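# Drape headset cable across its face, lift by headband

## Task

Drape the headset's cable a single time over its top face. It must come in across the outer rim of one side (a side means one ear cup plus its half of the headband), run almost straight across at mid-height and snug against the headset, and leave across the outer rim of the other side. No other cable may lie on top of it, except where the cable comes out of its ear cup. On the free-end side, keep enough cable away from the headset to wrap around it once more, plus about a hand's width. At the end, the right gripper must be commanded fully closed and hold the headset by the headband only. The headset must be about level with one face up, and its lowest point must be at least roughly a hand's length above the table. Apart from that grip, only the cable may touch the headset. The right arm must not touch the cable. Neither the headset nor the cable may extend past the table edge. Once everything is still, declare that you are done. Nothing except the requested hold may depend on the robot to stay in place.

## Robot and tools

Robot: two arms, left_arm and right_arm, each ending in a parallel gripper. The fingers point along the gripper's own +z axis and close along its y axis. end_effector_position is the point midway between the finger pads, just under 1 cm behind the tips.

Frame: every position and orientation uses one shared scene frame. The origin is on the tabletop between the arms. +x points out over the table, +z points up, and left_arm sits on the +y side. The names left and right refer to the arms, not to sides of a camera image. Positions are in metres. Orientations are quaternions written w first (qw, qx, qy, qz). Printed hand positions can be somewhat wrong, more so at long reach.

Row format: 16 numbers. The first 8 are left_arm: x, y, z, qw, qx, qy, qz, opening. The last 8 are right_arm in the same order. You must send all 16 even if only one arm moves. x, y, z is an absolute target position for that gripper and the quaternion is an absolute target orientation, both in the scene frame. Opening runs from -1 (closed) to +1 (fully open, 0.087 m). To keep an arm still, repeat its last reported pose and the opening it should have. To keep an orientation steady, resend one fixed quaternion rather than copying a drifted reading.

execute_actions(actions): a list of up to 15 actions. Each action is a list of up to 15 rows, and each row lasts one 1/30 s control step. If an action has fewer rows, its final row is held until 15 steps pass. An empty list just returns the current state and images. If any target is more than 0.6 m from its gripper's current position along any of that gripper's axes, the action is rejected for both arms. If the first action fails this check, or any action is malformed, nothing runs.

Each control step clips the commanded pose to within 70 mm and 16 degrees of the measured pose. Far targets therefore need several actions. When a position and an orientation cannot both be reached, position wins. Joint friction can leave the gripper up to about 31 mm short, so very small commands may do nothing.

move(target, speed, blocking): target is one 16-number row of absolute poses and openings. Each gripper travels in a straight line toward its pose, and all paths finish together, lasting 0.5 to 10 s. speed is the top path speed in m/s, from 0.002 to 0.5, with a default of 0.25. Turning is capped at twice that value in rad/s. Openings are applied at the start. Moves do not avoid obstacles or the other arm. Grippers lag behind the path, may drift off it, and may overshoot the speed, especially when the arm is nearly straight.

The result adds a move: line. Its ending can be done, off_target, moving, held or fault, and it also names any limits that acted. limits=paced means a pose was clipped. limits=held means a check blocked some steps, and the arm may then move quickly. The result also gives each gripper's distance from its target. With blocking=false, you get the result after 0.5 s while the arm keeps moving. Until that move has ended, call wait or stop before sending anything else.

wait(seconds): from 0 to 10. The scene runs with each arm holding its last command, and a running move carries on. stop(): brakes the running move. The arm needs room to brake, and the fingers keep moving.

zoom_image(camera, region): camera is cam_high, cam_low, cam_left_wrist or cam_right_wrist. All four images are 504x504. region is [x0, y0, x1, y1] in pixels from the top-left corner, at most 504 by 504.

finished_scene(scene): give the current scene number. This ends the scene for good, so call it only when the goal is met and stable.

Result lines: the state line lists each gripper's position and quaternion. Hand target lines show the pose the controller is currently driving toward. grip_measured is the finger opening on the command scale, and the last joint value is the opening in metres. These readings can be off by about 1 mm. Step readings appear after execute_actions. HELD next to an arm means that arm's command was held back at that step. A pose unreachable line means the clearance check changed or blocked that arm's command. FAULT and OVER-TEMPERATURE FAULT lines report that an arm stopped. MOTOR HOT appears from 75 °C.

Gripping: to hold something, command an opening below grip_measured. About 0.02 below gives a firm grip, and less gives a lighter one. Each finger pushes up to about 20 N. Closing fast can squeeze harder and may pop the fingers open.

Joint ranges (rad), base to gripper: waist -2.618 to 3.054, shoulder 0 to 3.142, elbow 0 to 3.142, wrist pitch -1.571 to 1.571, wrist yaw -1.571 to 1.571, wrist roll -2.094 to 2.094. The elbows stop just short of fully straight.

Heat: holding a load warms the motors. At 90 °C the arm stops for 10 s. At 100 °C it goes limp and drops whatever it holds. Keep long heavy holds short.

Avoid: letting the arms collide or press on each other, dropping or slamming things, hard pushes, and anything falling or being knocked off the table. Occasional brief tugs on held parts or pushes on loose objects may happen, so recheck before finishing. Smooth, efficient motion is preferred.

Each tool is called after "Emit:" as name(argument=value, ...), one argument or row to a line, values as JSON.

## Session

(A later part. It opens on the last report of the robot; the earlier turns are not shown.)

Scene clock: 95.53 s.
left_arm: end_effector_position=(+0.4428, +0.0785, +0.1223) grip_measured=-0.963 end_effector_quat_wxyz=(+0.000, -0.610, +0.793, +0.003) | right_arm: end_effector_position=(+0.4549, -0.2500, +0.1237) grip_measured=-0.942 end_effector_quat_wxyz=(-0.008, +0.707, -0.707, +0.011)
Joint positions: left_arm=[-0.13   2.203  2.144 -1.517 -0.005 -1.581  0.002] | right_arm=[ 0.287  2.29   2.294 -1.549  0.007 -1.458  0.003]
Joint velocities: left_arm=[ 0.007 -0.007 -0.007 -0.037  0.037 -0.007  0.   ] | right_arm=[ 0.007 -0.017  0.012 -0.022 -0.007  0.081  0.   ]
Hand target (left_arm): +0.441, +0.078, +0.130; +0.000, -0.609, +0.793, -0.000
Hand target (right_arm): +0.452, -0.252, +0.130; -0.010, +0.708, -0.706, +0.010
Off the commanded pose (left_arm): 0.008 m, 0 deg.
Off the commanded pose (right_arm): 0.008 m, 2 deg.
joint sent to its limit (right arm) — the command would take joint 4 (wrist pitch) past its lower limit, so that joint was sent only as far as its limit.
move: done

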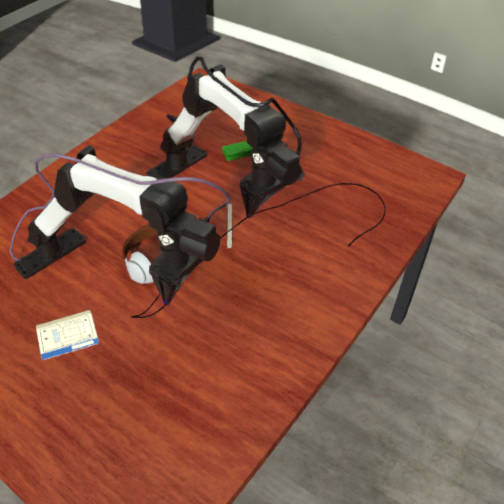

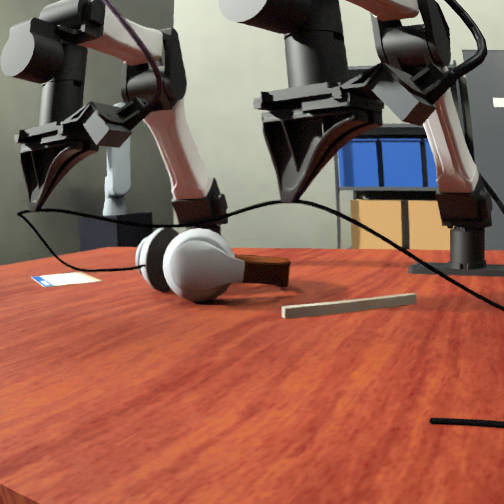

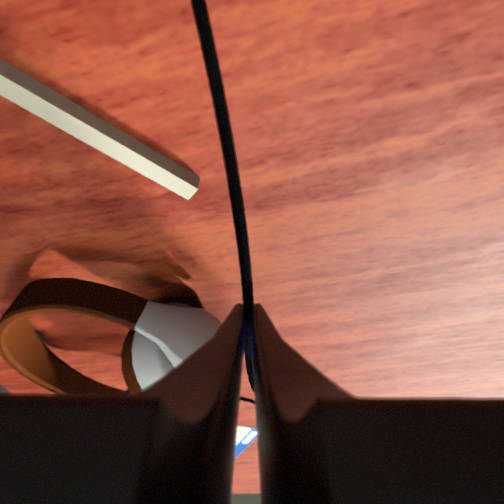

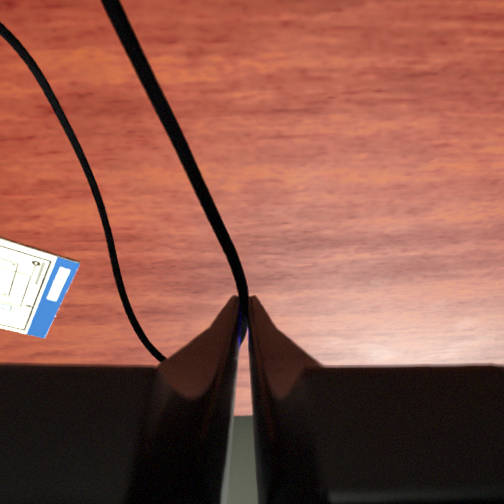

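Emit:
move(
  target=[0.415, 0.02, 0.145, 0, -0.55, 0.835, 0, -0.985, 0.31, -0.30, 0.145, 0, -0.574, 0.819, 0, -0.965],
  speed=0.1,
)

Emit:
move(
  target=[0.393, 0.038, 0.145, 0, -0.423, 0.906, 0, -0.985, 0.175, -0.224, 0.145, 0, -0.423, 0.906, 0, -0.965],
  speed=0.1,
)

Scene clock: 98.50 s.
left_arm: end_effector_position=(+0.4168, +0.0240, +0.1279) grip_measured=-0.963 end_effector_quat_wxyz=(+0.001, -0.552, +0.834, +0.002) | right_arm: end_effector_position=(+0.3122, -0.2972, +0.1487) grip_measured=-0.942 end_effector_quat_wxyz=(-0.004, -0.584, +0.812, +0.000)
Joint positions: left_arm=[-0.272  2.203  2.167 -1.537 -0.004 -1.581  0.002] | right_arm=[ 0.175  1.737  1.592 -1.433  0.004 -1.244  0.003]
Joint velocities: left_arm=[-0.007  0.012 -0.002  0.037 -0.022  0.051  0.   ] | right_arm=[ 0.002 -0.007  0.002 -0.007  0.022  0.037 -0.001]
Hand target (left_arm): +0.415, +0.019, +0.145; +0.006, -0.551, +0.835, -0.013
Hand target (right_arm): +0.310, -0.299, +0.147; +0.001, -0.574, +0.819, +0.001
Off the commanded pose (left_arm): 0.018 m, 0 deg.
Off the commanded pose (right_arm): 0.005 m, 1 deg.
joint sent to its limit (left arm) — the command would take joint 4 (wrist pitch) past its lower limit, so that joint was sent only as far as its limit.
move: off_target (left_arm)

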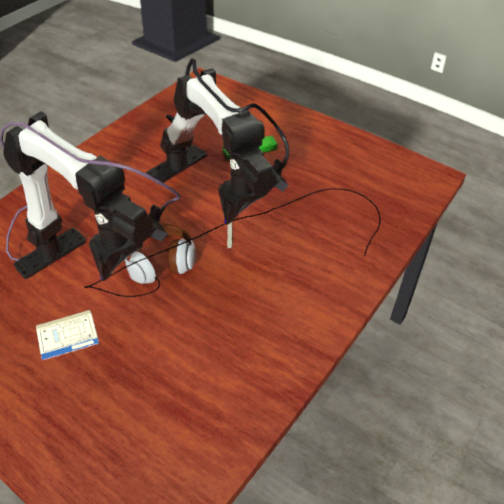

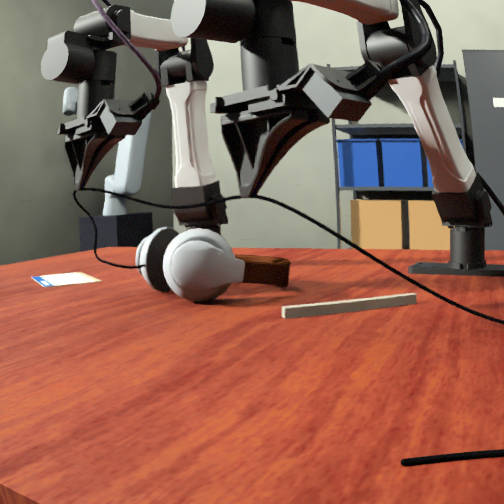

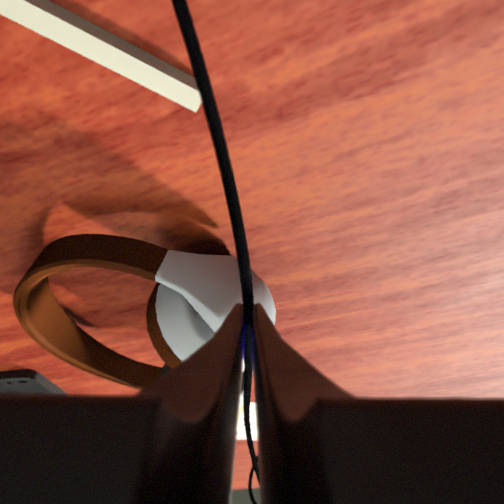

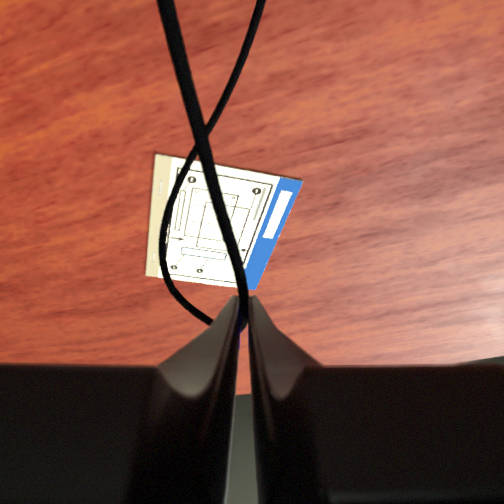

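Scene clock: 100.90 s.
left_arm: end_effector_position=(+0.4013, +0.0326, +0.1431) grip_measured=-0.963 end_effector_quat_wxyz=(+0.011, -0.424, +0.905, -0.009) | right_arm: end_effector_position=(+0.1851, -0.2235, +0.1493) grip_measured=-0.941 end_effector_quat_wxyz=(+0.011, -0.423, +0.906, -0.003)
Joint positions: left_arm=[-0.272  2.151  2.145 -1.538 -0.004 -1.288  0.002] | right_arm=[ 0.497  1.318  1.198 -1.429  0.004 -0.551  0.003]
Joint velocities: left_arm=[ 0.002 -0.002  0.007 -0.022 -0.007 -0.007 -0.   ] | right_arm=[-0.012 -0.012 -0.002  0.007 -0.051 -0.007 -0.002]
Hand target (left_arm): +0.393, +0.038, +0.145; +0.001, -0.423, +0.906, -0.002
Hand target (right_arm): +0.175, -0.225, +0.147; -0.003, -0.423, +0.906, -0.003
Off the commanded pose (left_arm): 0.010 m, 2 deg.
Off the commanded pose (right_arm): 0.011 m, 1 deg.
joint sent to its limit (left arm) — the command would take joint 4 (wrist pitch) past its lower limit, so that joint was sent only as far as its limit.
move: off_target (right_arm)

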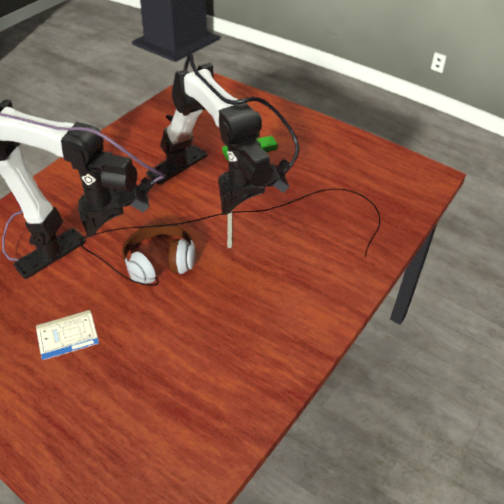

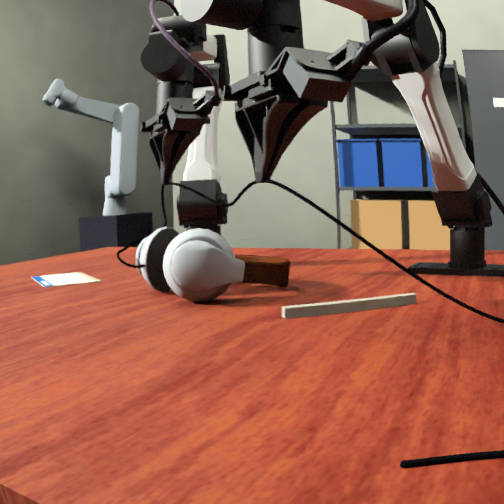

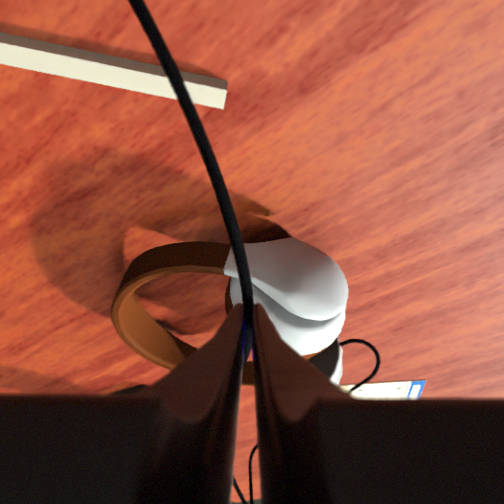

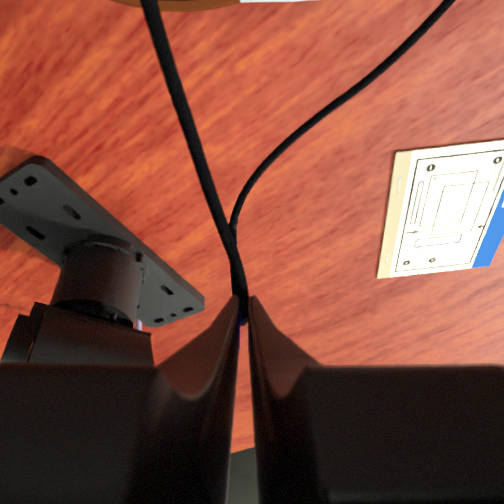

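Emit:
move(
  target=[0.403, 0.058, 0.085, 0, -0.423, 0.906, 0, -0.985, 0.186, -0.219, 0.085, 0, -0.423, 0.906, 0, -0.965],
  speed=0.06,
)

Emit:
zoom_image(
  camera="cam_high",
  region=[60, 180, 260, 320],
)

Scene clock: 103.40 s.
left_arm: end_effector_position=(+0.4000, +0.0539, +0.0832) grip_measured=-0.963 end_effector_quat_wxyz=(-0.007, -0.421, +0.907, +0.006) | right_arm: end_effector_position=(+0.1891, -0.2219, +0.0922) grip_measured=-0.941 end_effector_quat_wxyz=(+0.011, -0.421, +0.907, -0.003)
Joint positions: left_arm=[-0.223  2.131  1.872 -1.331  0.001 -1.232  0.002] | right_arm=[ 0.497  1.335  0.984 -1.198  0.003 -0.545  0.003]
Joint velocities: left_arm=[ 0.002 -0.007 -0.007 -0.022  0.022 -0.051  0.   ] | right_arm=[-0.022 -0.002  0.002 -0.007  0.037 -0.022 -0.002]
Hand target (left_arm): +0.402, +0.058, +0.085; +0.000, -0.423, +0.906, +0.000
Hand target (right_arm): +0.184, -0.220, +0.085; -0.000, -0.423, +0.906, -0.000
Off the commanded pose (left_arm): 0.005 m, 1 deg.
Off the commanded pose (right_arm): 0.008 m, 1 deg.
move: done

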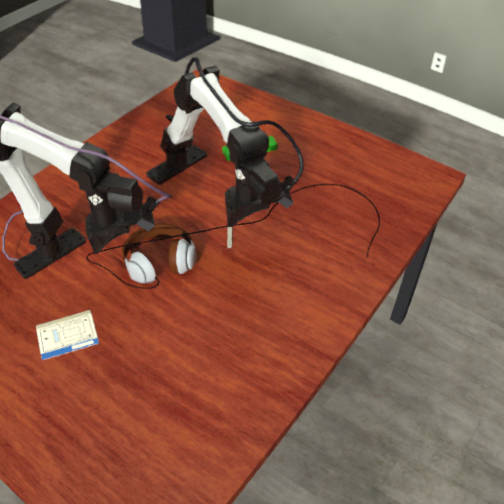

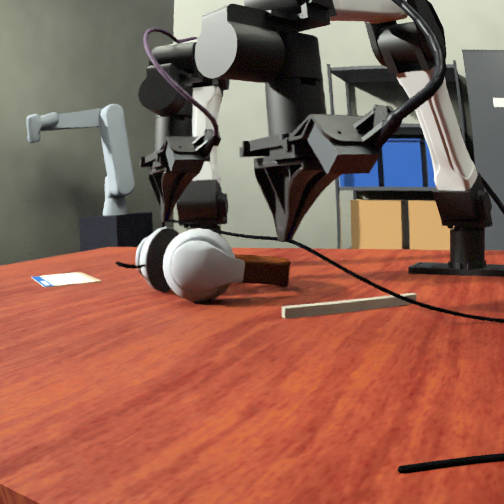

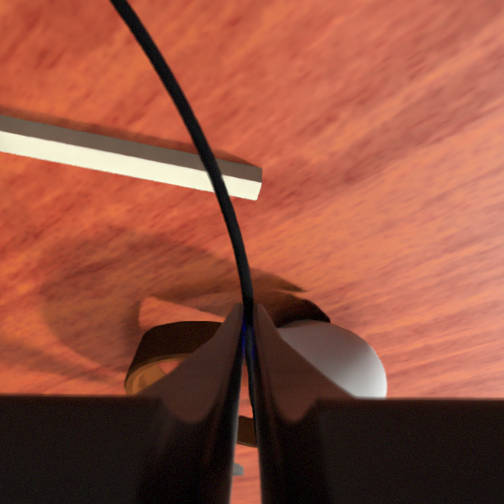

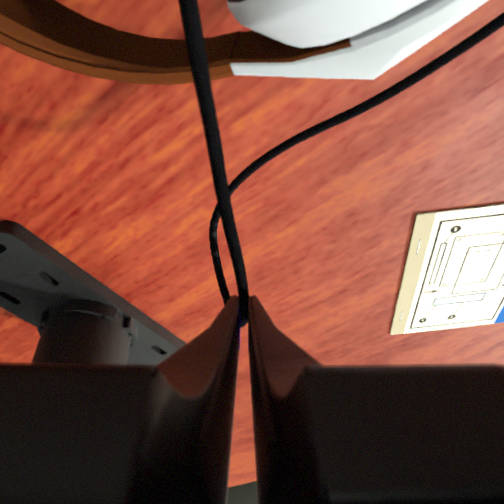

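Region (60, 180, 260, 320) of cam_high's 504x504 image, scaled by 2.520, with more detail than that image has; it fills the top 353 rows of this view, and the rest is white.

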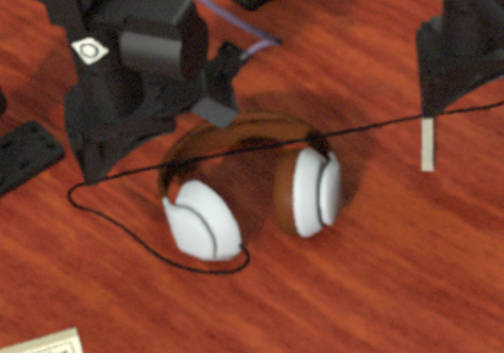

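Emit:
execute_actions(
  actions=[],
)

Scene clock: 104.83 s.
left_arm: end_effector_position=(+0.4003, +0.0537, +0.0832) grip_measured=-0.963 end_effector_quat_wxyz=(-0.007, -0.421, +0.907, +0.006) | right_arm: end_effector_position=(+0.1892, -0.2218, +0.0922) grip_measured=-0.941 end_effector_quat_wxyz=(+0.011, -0.421, +0.907, -0.003)
Joint positions: left_arm=[-0.223  2.131  1.872 -1.33   0.001 -1.231  0.002] | right_arm=[ 0.497  1.335  0.984 -1.198  0.003 -0.545  0.003]
Joint velocities: left_arm=[-0.007 -0.002 -0.002  0.022 -0.007 -0.037 -0.001] | right_arm=[-0.007 -0.007 -0.012  0.007 -0.022  0.037 -0.   ]
Hand target (left_arm): +0.402, +0.058, +0.085; +0.000, -0.423, +0.906, +0.000
Hand target (right_arm): +0.184, -0.220, +0.085; -0.000, -0.423, +0.906, -0.000
Off the commanded pose (left_arm): 0.005 m, 1 deg.
Off the commanded pose (right_arm): 0.008 m, 1 deg.

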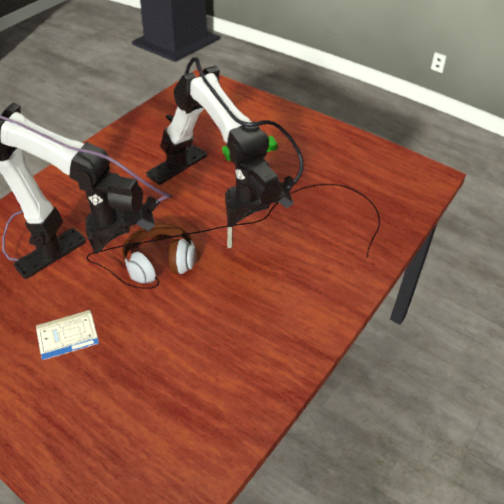

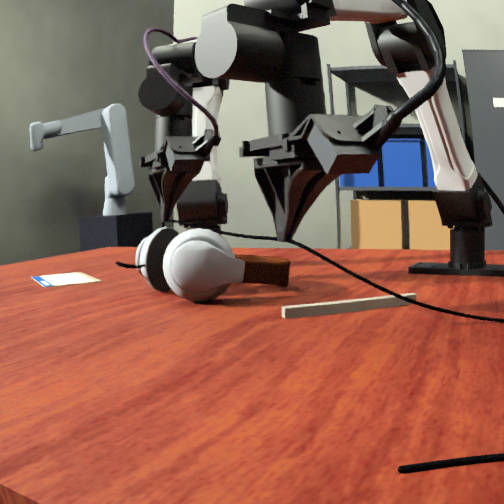

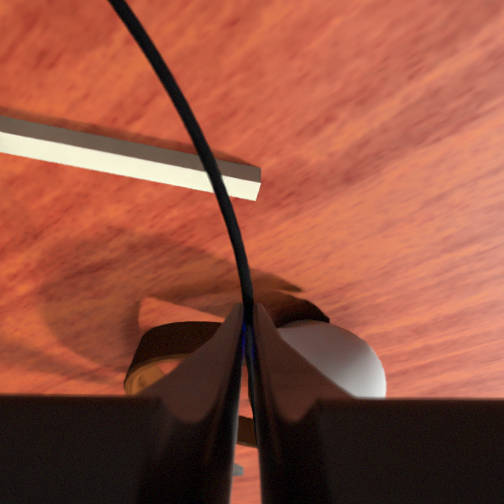

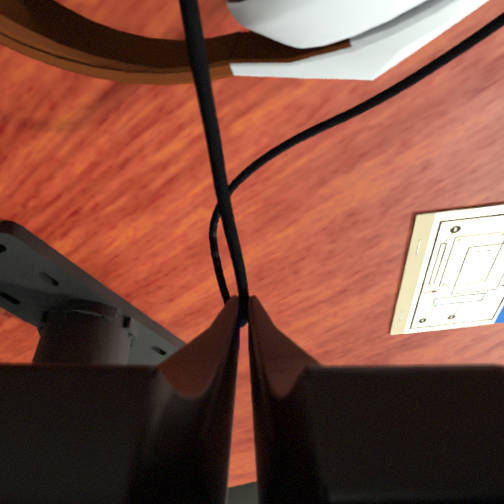

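Emit:
move(
  target=[0.405,0.052,0.075,0,-0.423,0.906,0,-0.985, 0.200,-0.232,0.072,0,-0.423,0.906,0,-0.965],
  speed=0.03,
)

Scene clock: 106.53 s.
left_arm: end_effector_position=(+0.4066, +0.0514, +0.0828) grip_measured=-0.963 end_effector_quat_wxyz=(+0.003, -0.421, +0.907, -0.004) | right_arm: end_effector_position=(+0.2022, -0.2289, +0.0797) grip_measured=-0.941 end_effector_quat_wxyz=(+0.010, -0.424, +0.906, -0.003)
Joint positions: left_arm=[-0.223  2.131  1.872 -1.303  0.001 -1.231  0.002] | right_arm=[ 0.449  1.385  0.973 -1.138  0.003 -0.599  0.003]
Joint velocities: left_arm=[-0.002 -0.002 -0.002 -0.066 -0.022 -0.022 -0.   ] | right_arm=[-0.007  0.007 -0.002 -0.007  0.022  0.022 -0.   ]
Hand target (left_arm): +0.405, +0.052, +0.075; -0.000, -0.423, +0.906, +0.000
Hand target (right_arm): +0.199, -0.232, +0.072; +0.001, -0.423, +0.906, +0.001
Off the commanded pose (left_arm): 0.008 m, 1 deg.
Off the commanded pose (right_arm): 0.009 m, 1 deg.
move: done

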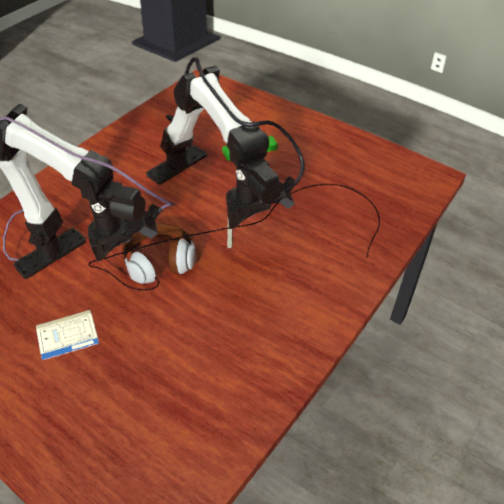

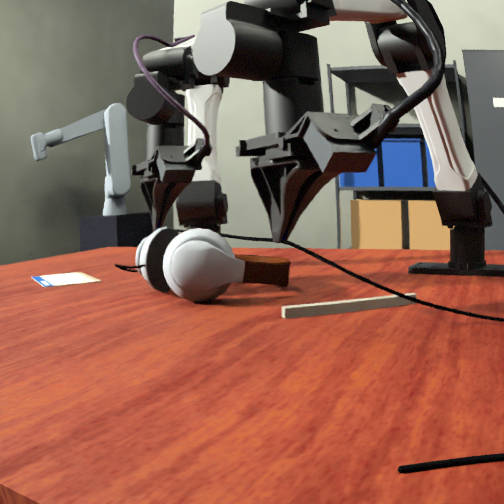

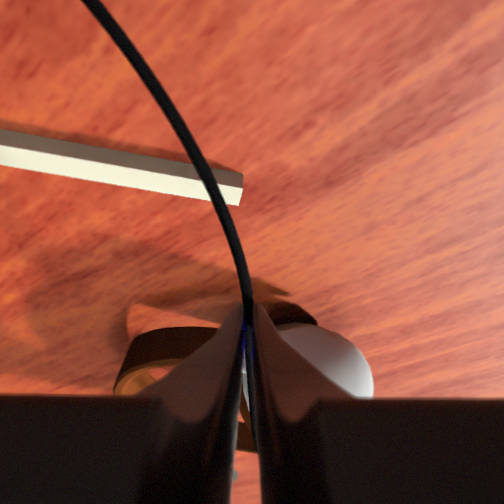

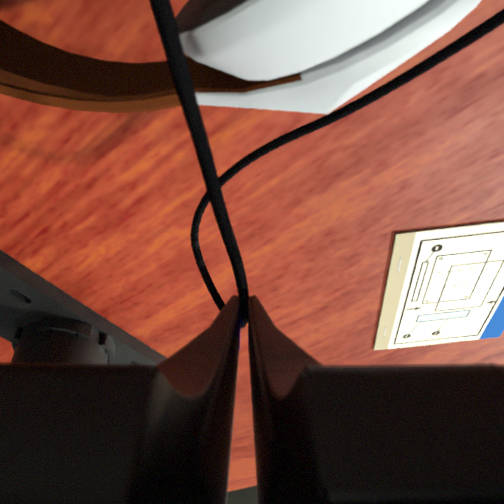

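Emit:
move(
  target=[0.400,0.046,0.03,0,-0.423,0.906,0,-0.985, 0.203,-0.228,0.04,0,-0.423,0.906,0,-0.965],
  speed=0.03,
)

Scene clock: 109.23 s.
left_arm: end_effector_position=(+0.4028, +0.0493, +0.0410) grip_measured=-0.963 end_effector_quat_wxyz=(+0.004, -0.425, +0.905, -0.005) | right_arm: end_effector_position=(+0.2050, -0.2281, +0.0478) grip_measured=-0.941 end_effector_quat_wxyz=(+0.006, -0.424, +0.906, -0.003)
Joint positions: left_arm=[-0.231  2.131  1.706 -1.131  0.001 -1.247  0.002] | right_arm=[ 0.449  1.435  0.883 -1.006  0.003 -0.6    0.003]
Joint velocities: left_arm=[-0.007 -0.012 -0.012  0.051  0.022 -0.081  0.   ] | right_arm=[ 0.002  0.002  0.002  0.051 -0.022 -0.051 -0.001]
Hand target (left_arm): +0.399, +0.046, +0.030; -0.000, -0.423, +0.906, +0.000
Hand target (right_arm): +0.202, -0.228, +0.041; +0.000, -0.423, +0.906, +0.000
Off the commanded pose (left_arm): 0.012 m, 1 deg.
Off the commanded pose (right_arm): 0.008 m, 1 deg.
move: off_target (left_arm)

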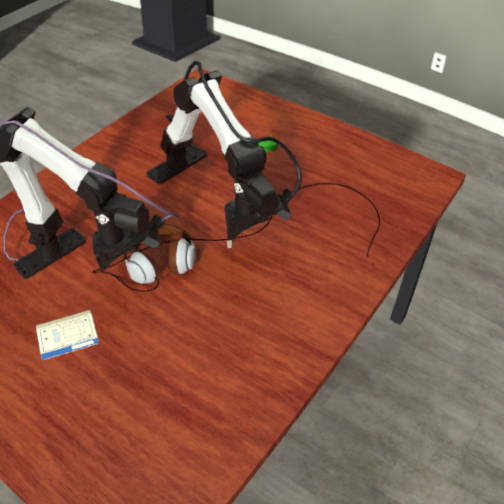

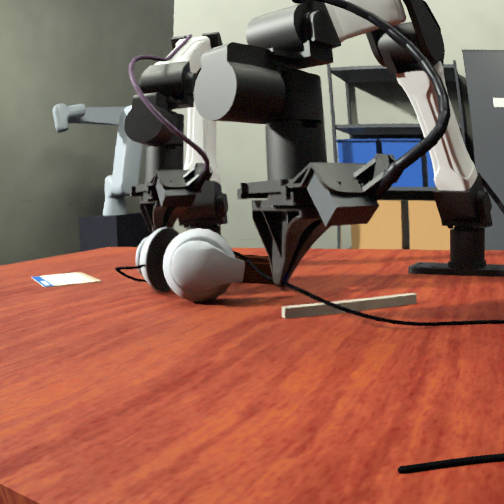

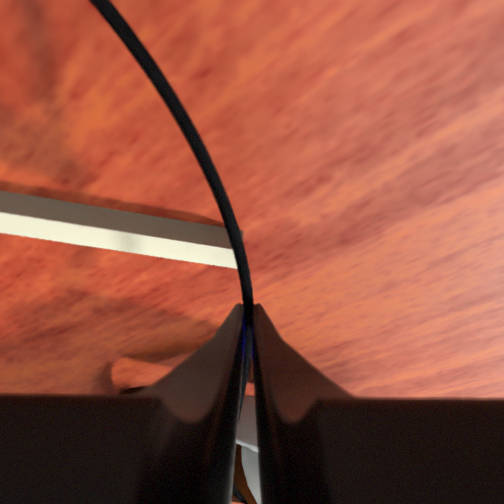

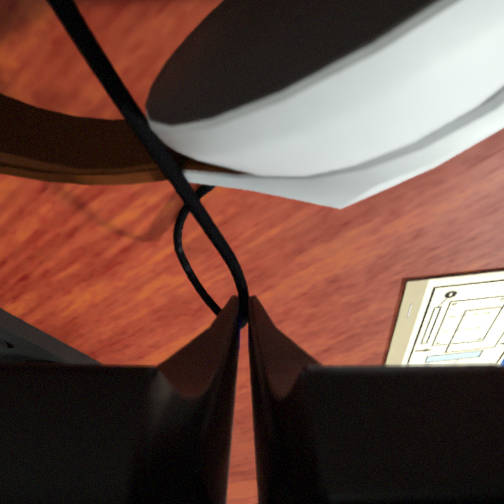

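Emit:
move(
  target=[0.400,0.046,0.008,0,-0.423,0.906,0,-0.985, 0.203,-0.228,0.032,0,-0.423,0.906,0,-0.965],
  speed=0.03,
)

Emit:
execute_actions(
  actions=[
    [[0.400,0.046,0.008,0,-0.423,0.906,0,-0.9, 0.203,-0.228,0.032,0,-0.423,0.906,0,-0.9],[0.400,0.046,0.008,0,-0.423,0.906,0,-0.85, 0.203,-0.228,0.032,0,-0.423,0.906,0,-0.85],[0.400,0.046,0.008,0,-0.423,0.906,0,-0.8, 0.203,-0.228,0.032,0,-0.423,0.906,0,-0.8],[0.400,0.046,0.008,0,-0.423,0.906,0,-0.7, 0.203,-0.228,0.032,0,-0.423,0.906,0,-0.7],[0.400,0.046,0.008,0,-0.423,0.906,0,-0.6, 0.203,-0.228,0.032,0,-0.423,0.906,0,-0.6],[0.400,0.046,0.008,0,-0.423,0.906,0,-0.5, 0.203,-0.228,0.032,0,-0.423,0.906,0,-0.5],[0.400,0.046,0.008,0,-0.423,0.906,0,-0.4, 0.203,-0.228,0.032,0,-0.423,0.906,0,-0.4]],
  ],
)

Scene clock: 111.43 s.
left_arm: end_effector_position=(+0.4014, +0.0476, +0.0204) grip_measured=-0.963 end_effector_quat_wxyz=(+0.002, -0.423, +0.906, -0.006) | right_arm: end_effector_position=(+0.2084, -0.2265, +0.0400) grip_measured=-0.941 end_effector_quat_wxyz=(+0.012, -0.424, +0.905, -0.002)
Joint positions: left_arm=[-0.234  2.15   1.651 -1.06   0.005 -1.248  0.002] | right_arm=[ 0.449  1.449  0.864 -0.961 -0.    -0.6    0.003]
Joint velocities: left_arm=[-0.002  0.017  0.002 -0.051  0.007  0.022  0.001] | right_arm=[-0.002 -0.027  0.007 -0.007  0.037 -0.022 -0.   ]
Hand target (left_arm): +0.399, +0.046, +0.008; -0.000, -0.423, +0.906, -0.000
Hand target (right_arm): +0.202, -0.228, +0.032; -0.000, -0.423, +0.906, +0.000
Off the commanded pose (left_arm): 0.013 m, 1 deg.
Off the commanded pose (right_arm): 0.010 m, 1 deg.
move: off_target (left_arm)

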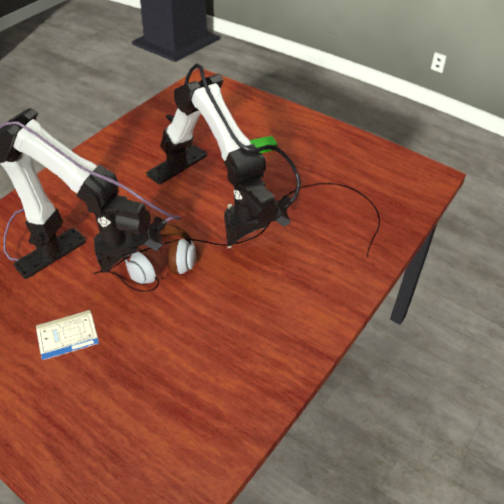

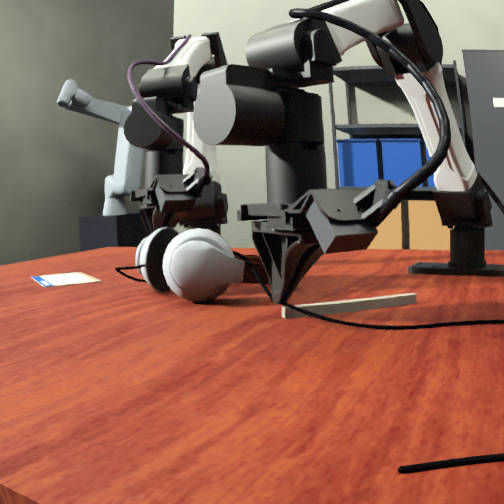

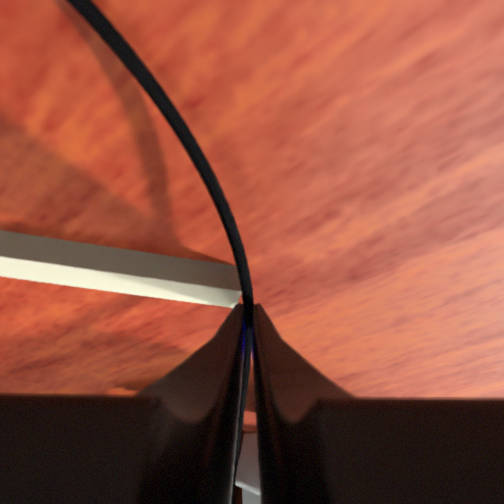

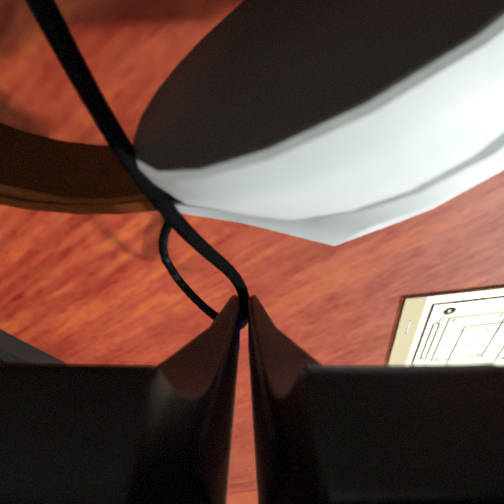

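Scene clock: 111.93 s.
left_arm: end_effector_position=(+0.4035, +0.0471, +0.0203) grip_measured=-0.400 end_effector_quat_wxyz=(+0.005, -0.423, +0.906, -0.008) | right_arm: end_effector_position=(+0.2084, -0.2265, +0.0400) grip_measured=-0.400 end_effector_quat_wxyz=(+0.012, -0.424, +0.905, -0.002)
Joint positions: left_arm=[-0.234  2.15   1.651 -1.052  0.004 -1.248  0.026] | right_arm=[ 0.449  1.449  0.864 -0.961 -0.    -0.6    0.026]
Joint velocities: left_arm=[ 0.017  0.007 -0.002 -0.051  0.007 -0.051 -0.   ] | right_arm=[ 0.002 -0.022 -0.012 -0.007 -0.007  0.022  0.   ]
Hand target (left_arm): +0.400, +0.046, +0.008; +0.000, -0.423, +0.906, +0.000
Hand target (right_arm): +0.203, -0.228, +0.033; -0.000, -0.423, +0.906, +0.000
Off the commanded pose (left_arm): 0.013 m, 1 deg.
Off the commanded pose (right_arm): 0.010 m, 1 deg.
Step readings (end_effector_position):
0: left_arm (+0.4014, +0.0476, +0.0204) | right_arm (+0.2084, -0.2265, +0.0400)
1: left_arm (+0.4015, +0.0476, +0.0204) | right_arm (+0.2084, -0.2265, +0.0400)
2: left_arm (+0.4019, +0.0476, +0.0204) | right_arm (+0.2084, -0.2265, +0.0400)
4: left_arm (+0.4025, +0.0473, +0.0203) | right_arm (+0.2084, -0.2265, +0.0400)
8: left_arm (+0.4032, +0.0471, +0.0203) | right_arm (+0.2084, -0.2265, +0.0400)
15: end_effector_position above

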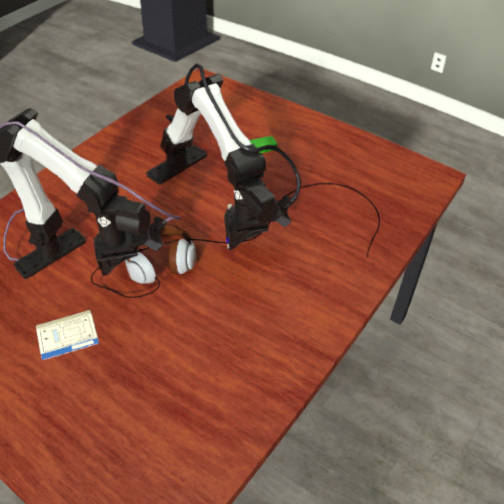

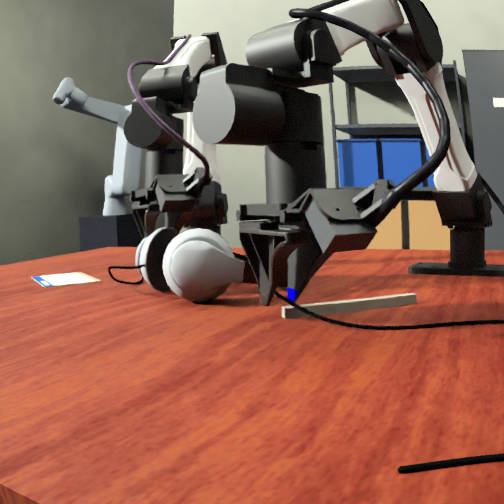

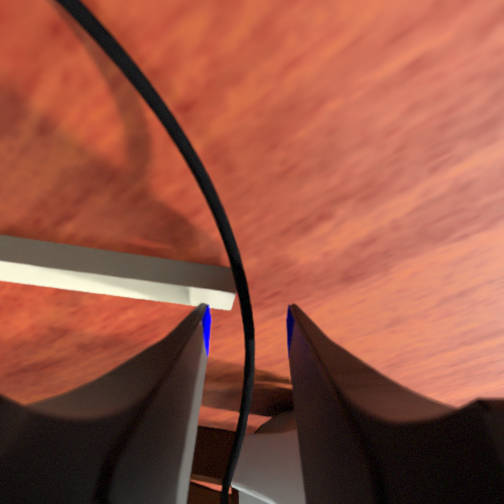

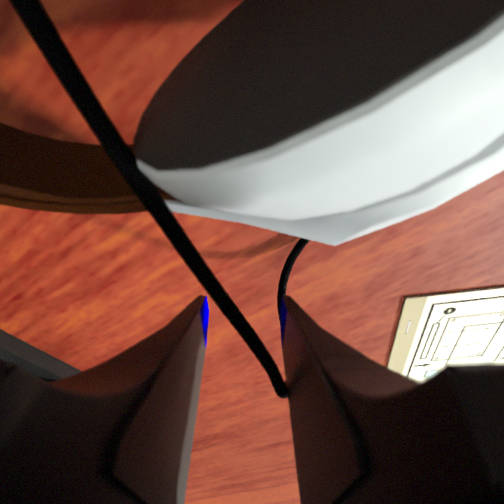

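Emit:
move(
  target=[0.402,0.048,0.12,0,-0.423,0.906,0,-0.4, 0.205,-0.228,0.14,0,-0.423,0.906,0,-0.4],
  speed=0.08,
)

Scene clock: 113.90 s.
left_arm: end_effector_position=(+0.4042, +0.0468, +0.1167) grip_measured=-0.400 end_effector_quat_wxyz=(+0.001, -0.423, +0.906, -0.004) | right_arm: end_effector_position=(+0.2065, -0.2271, +0.1317) grip_measured=-0.400 end_effector_quat_wxyz=(-0.007, -0.424, +0.906, +0.001)
Joint positions: left_arm=[-0.234  2.138  2.017 -1.443  0.004 -1.248  0.026] | right_arm=[ 0.449  1.421  1.206 -1.369 -0.    -0.6    0.026]
Joint velocities: left_arm=[-0.007 -0.017 -0.007  0.022 -0.007  0.037 -0.001] | right_arm=[ 0.002 -0.007 -0.012  0.007  0.022 -0.007  0.001]
Hand target (left_arm): +0.403, +0.048, +0.120; +0.000, -0.423, +0.906, -0.000
Hand target (right_arm): +0.208, -0.227, +0.140; +0.000, -0.423, +0.906, -0.000
Off the commanded pose (left_arm): 0.004 m, 0 deg.
Off the commanded pose (right_arm): 0.008 m, 1 deg.
move: done

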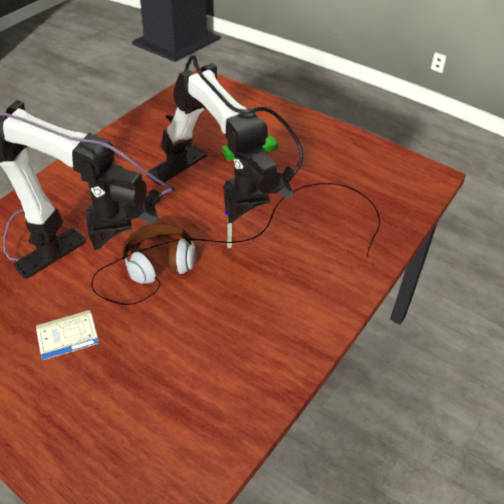

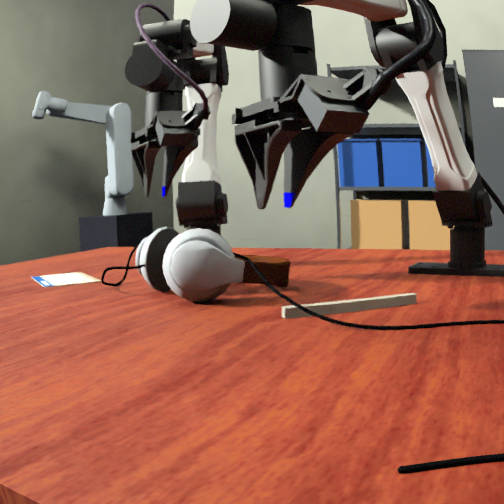

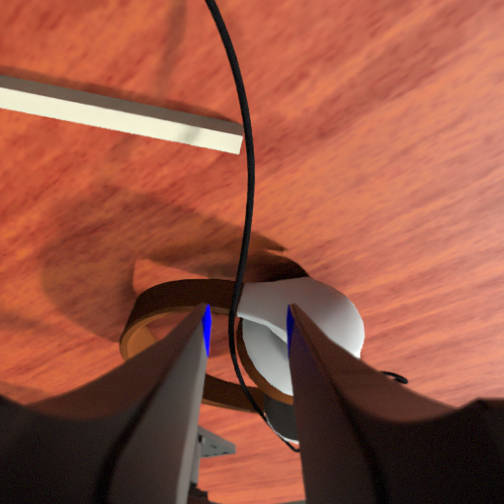

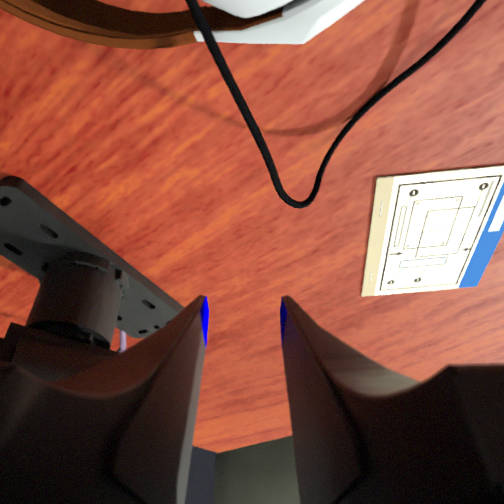

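Emit:
zoom_image(
  camera="cam_high",
  region=[70, 200, 250, 320],
)

Region (70, 200, 250, 320) of cam_high's 504x504 image, scaled by 2.800, with more detail than that image has.

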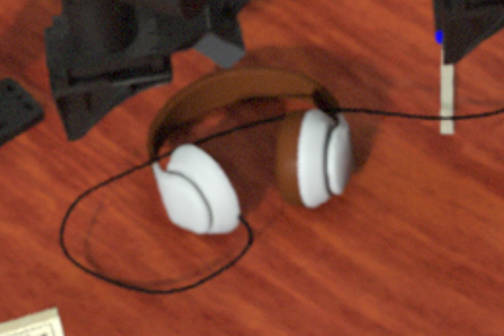

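Emit:
move(
  target=[0.22,0.36,0.16,0,-0.423,0.906,0,-0.4, 0.178,-0.070,0.105,0.2345,-0.409,0.875,0.109,0.0],
  speed=0.2,
)

Scene clock: 116.93 s.
left_arm: end_effector_position=(+0.2209, +0.3637, +0.1563) grip_measured=-0.400 end_effector_quat_wxyz=(+0.004, -0.424, +0.906, +0.003) | right_arm: end_effector_position=(+0.1797, -0.0733, +0.1056) grip_measured=+0.000 end_effector_quat_wxyz=(+0.226, -0.414, +0.876, +0.101)
Joint positions: left_arm=[ 0.823  1.525  1.4   -1.436 -0.003 -0.191  0.026] | right_arm=[ 1.005  1.158  0.875 -0.789 -0.014 -0.048  0.044]
Joint velocities: left_arm=[ 0.007 -0.002 -0.012  0.022  0.037  0.037  0.   ] | right_arm=[-0.022 -0.012  0.002  0.007  0.051 -0.022 -0.   ]
Hand target (left_arm): +0.219, +0.364, +0.162; +0.005, -0.423, +0.906, +0.000
Hand target (right_arm): +0.178, -0.072, +0.103; +0.233, -0.413, +0.874, +0.102
Off the commanded pose (left_arm): 0.005 m, 1 deg.
Off the commanded pose (right_arm): 0.004 m, 2 deg.
move: done

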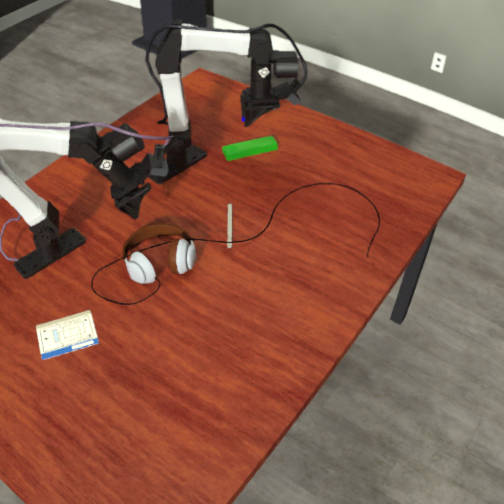

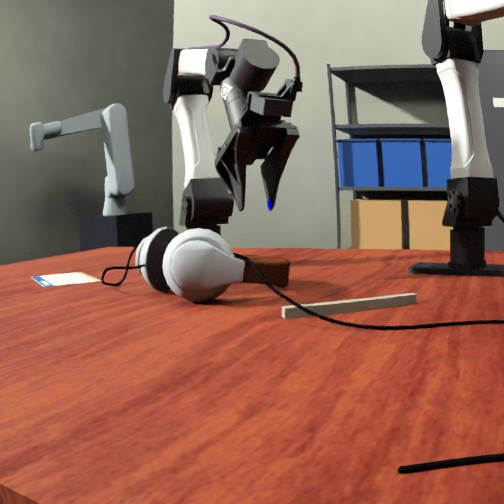

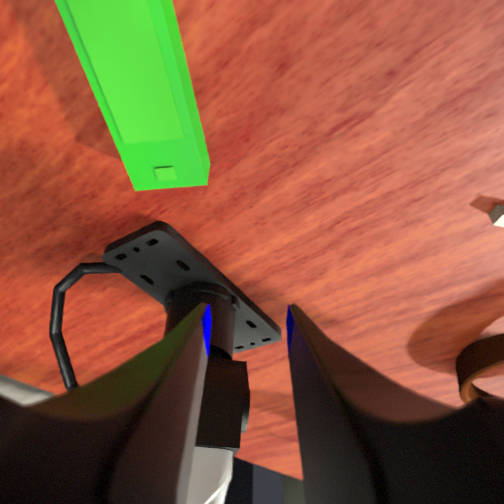

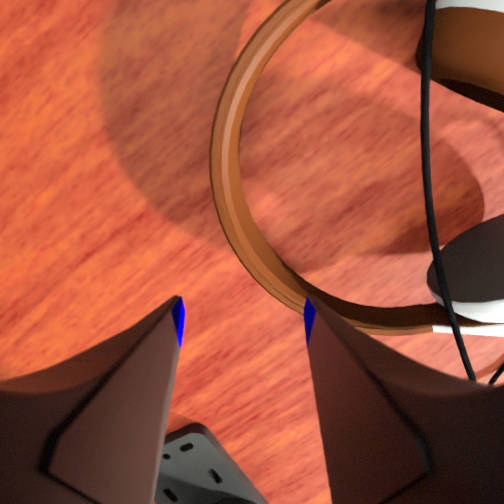

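Emit:
move(
  target=[0.22,0.36,0.16,0,-0.423,0.906,0,-0.4, 0.196,-0.040,0.052,0.2345,-0.409,0.875,0.109,0.0],
  speed=0.06,
)

Scene clock: 119.13 s.
left_arm: end_effector_position=(+0.2207, +0.3636, +0.1563) grip_measured=-0.400 end_effector_quat_wxyz=(+0.004, -0.423, +0.906, +0.002) | right_arm: end_effector_position=(+0.1981, -0.0421, +0.0594) grip_measured=+0.000 end_effector_quat_wxyz=(+0.238, -0.409, +0.874, +0.111)
Joint positions: left_arm=[ 0.823  1.525  1.4   -1.437 -0.003 -0.19   0.026] | right_arm=[ 1.03   1.313  0.779 -0.506 -0.009 -0.016  0.044]
Joint velocities: left_arm=[-0.017 -0.012  0.007 -0.066 -0.007 -0.022 -0.001] | right_arm=[ 0.002 -0.007  0.012  0.022 -0.022  0.037  0.   ]
Hand target (left_arm): +0.220, +0.360, +0.160; +0.000, -0.423, +0.906, +0.000
Hand target (right_arm): +0.195, -0.042, +0.052; +0.234, -0.409, +0.875, +0.108
Off the commanded pose (left_arm): 0.005 m, 1 deg.
Off the commanded pose (right_arm): 0.008 m, 0 deg.
move: done

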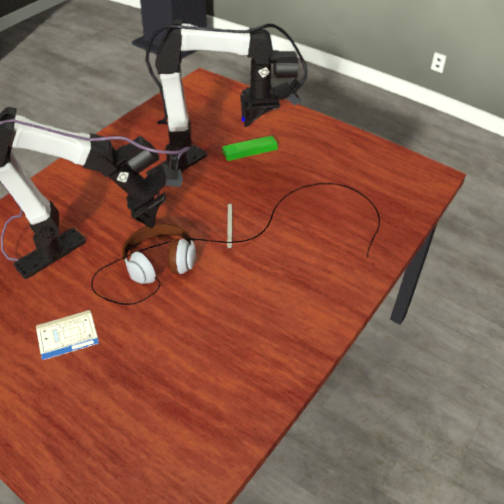

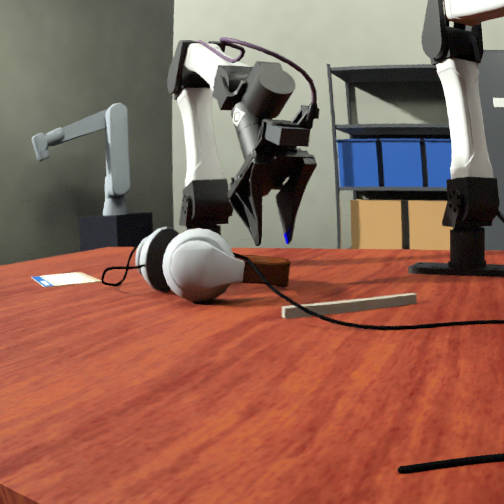

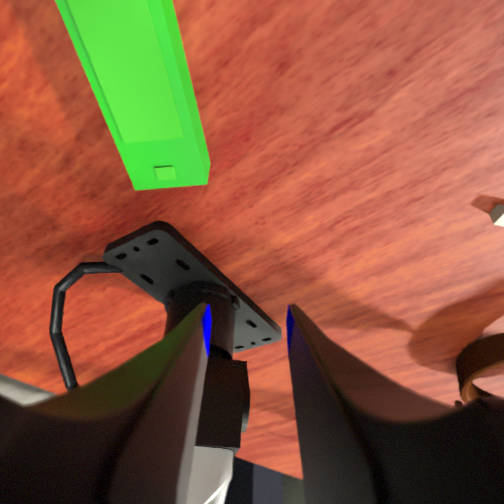

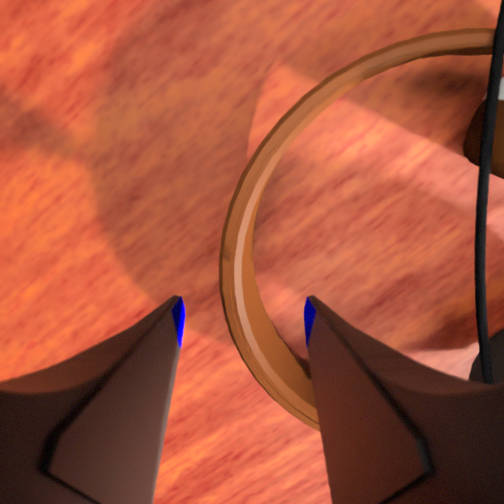

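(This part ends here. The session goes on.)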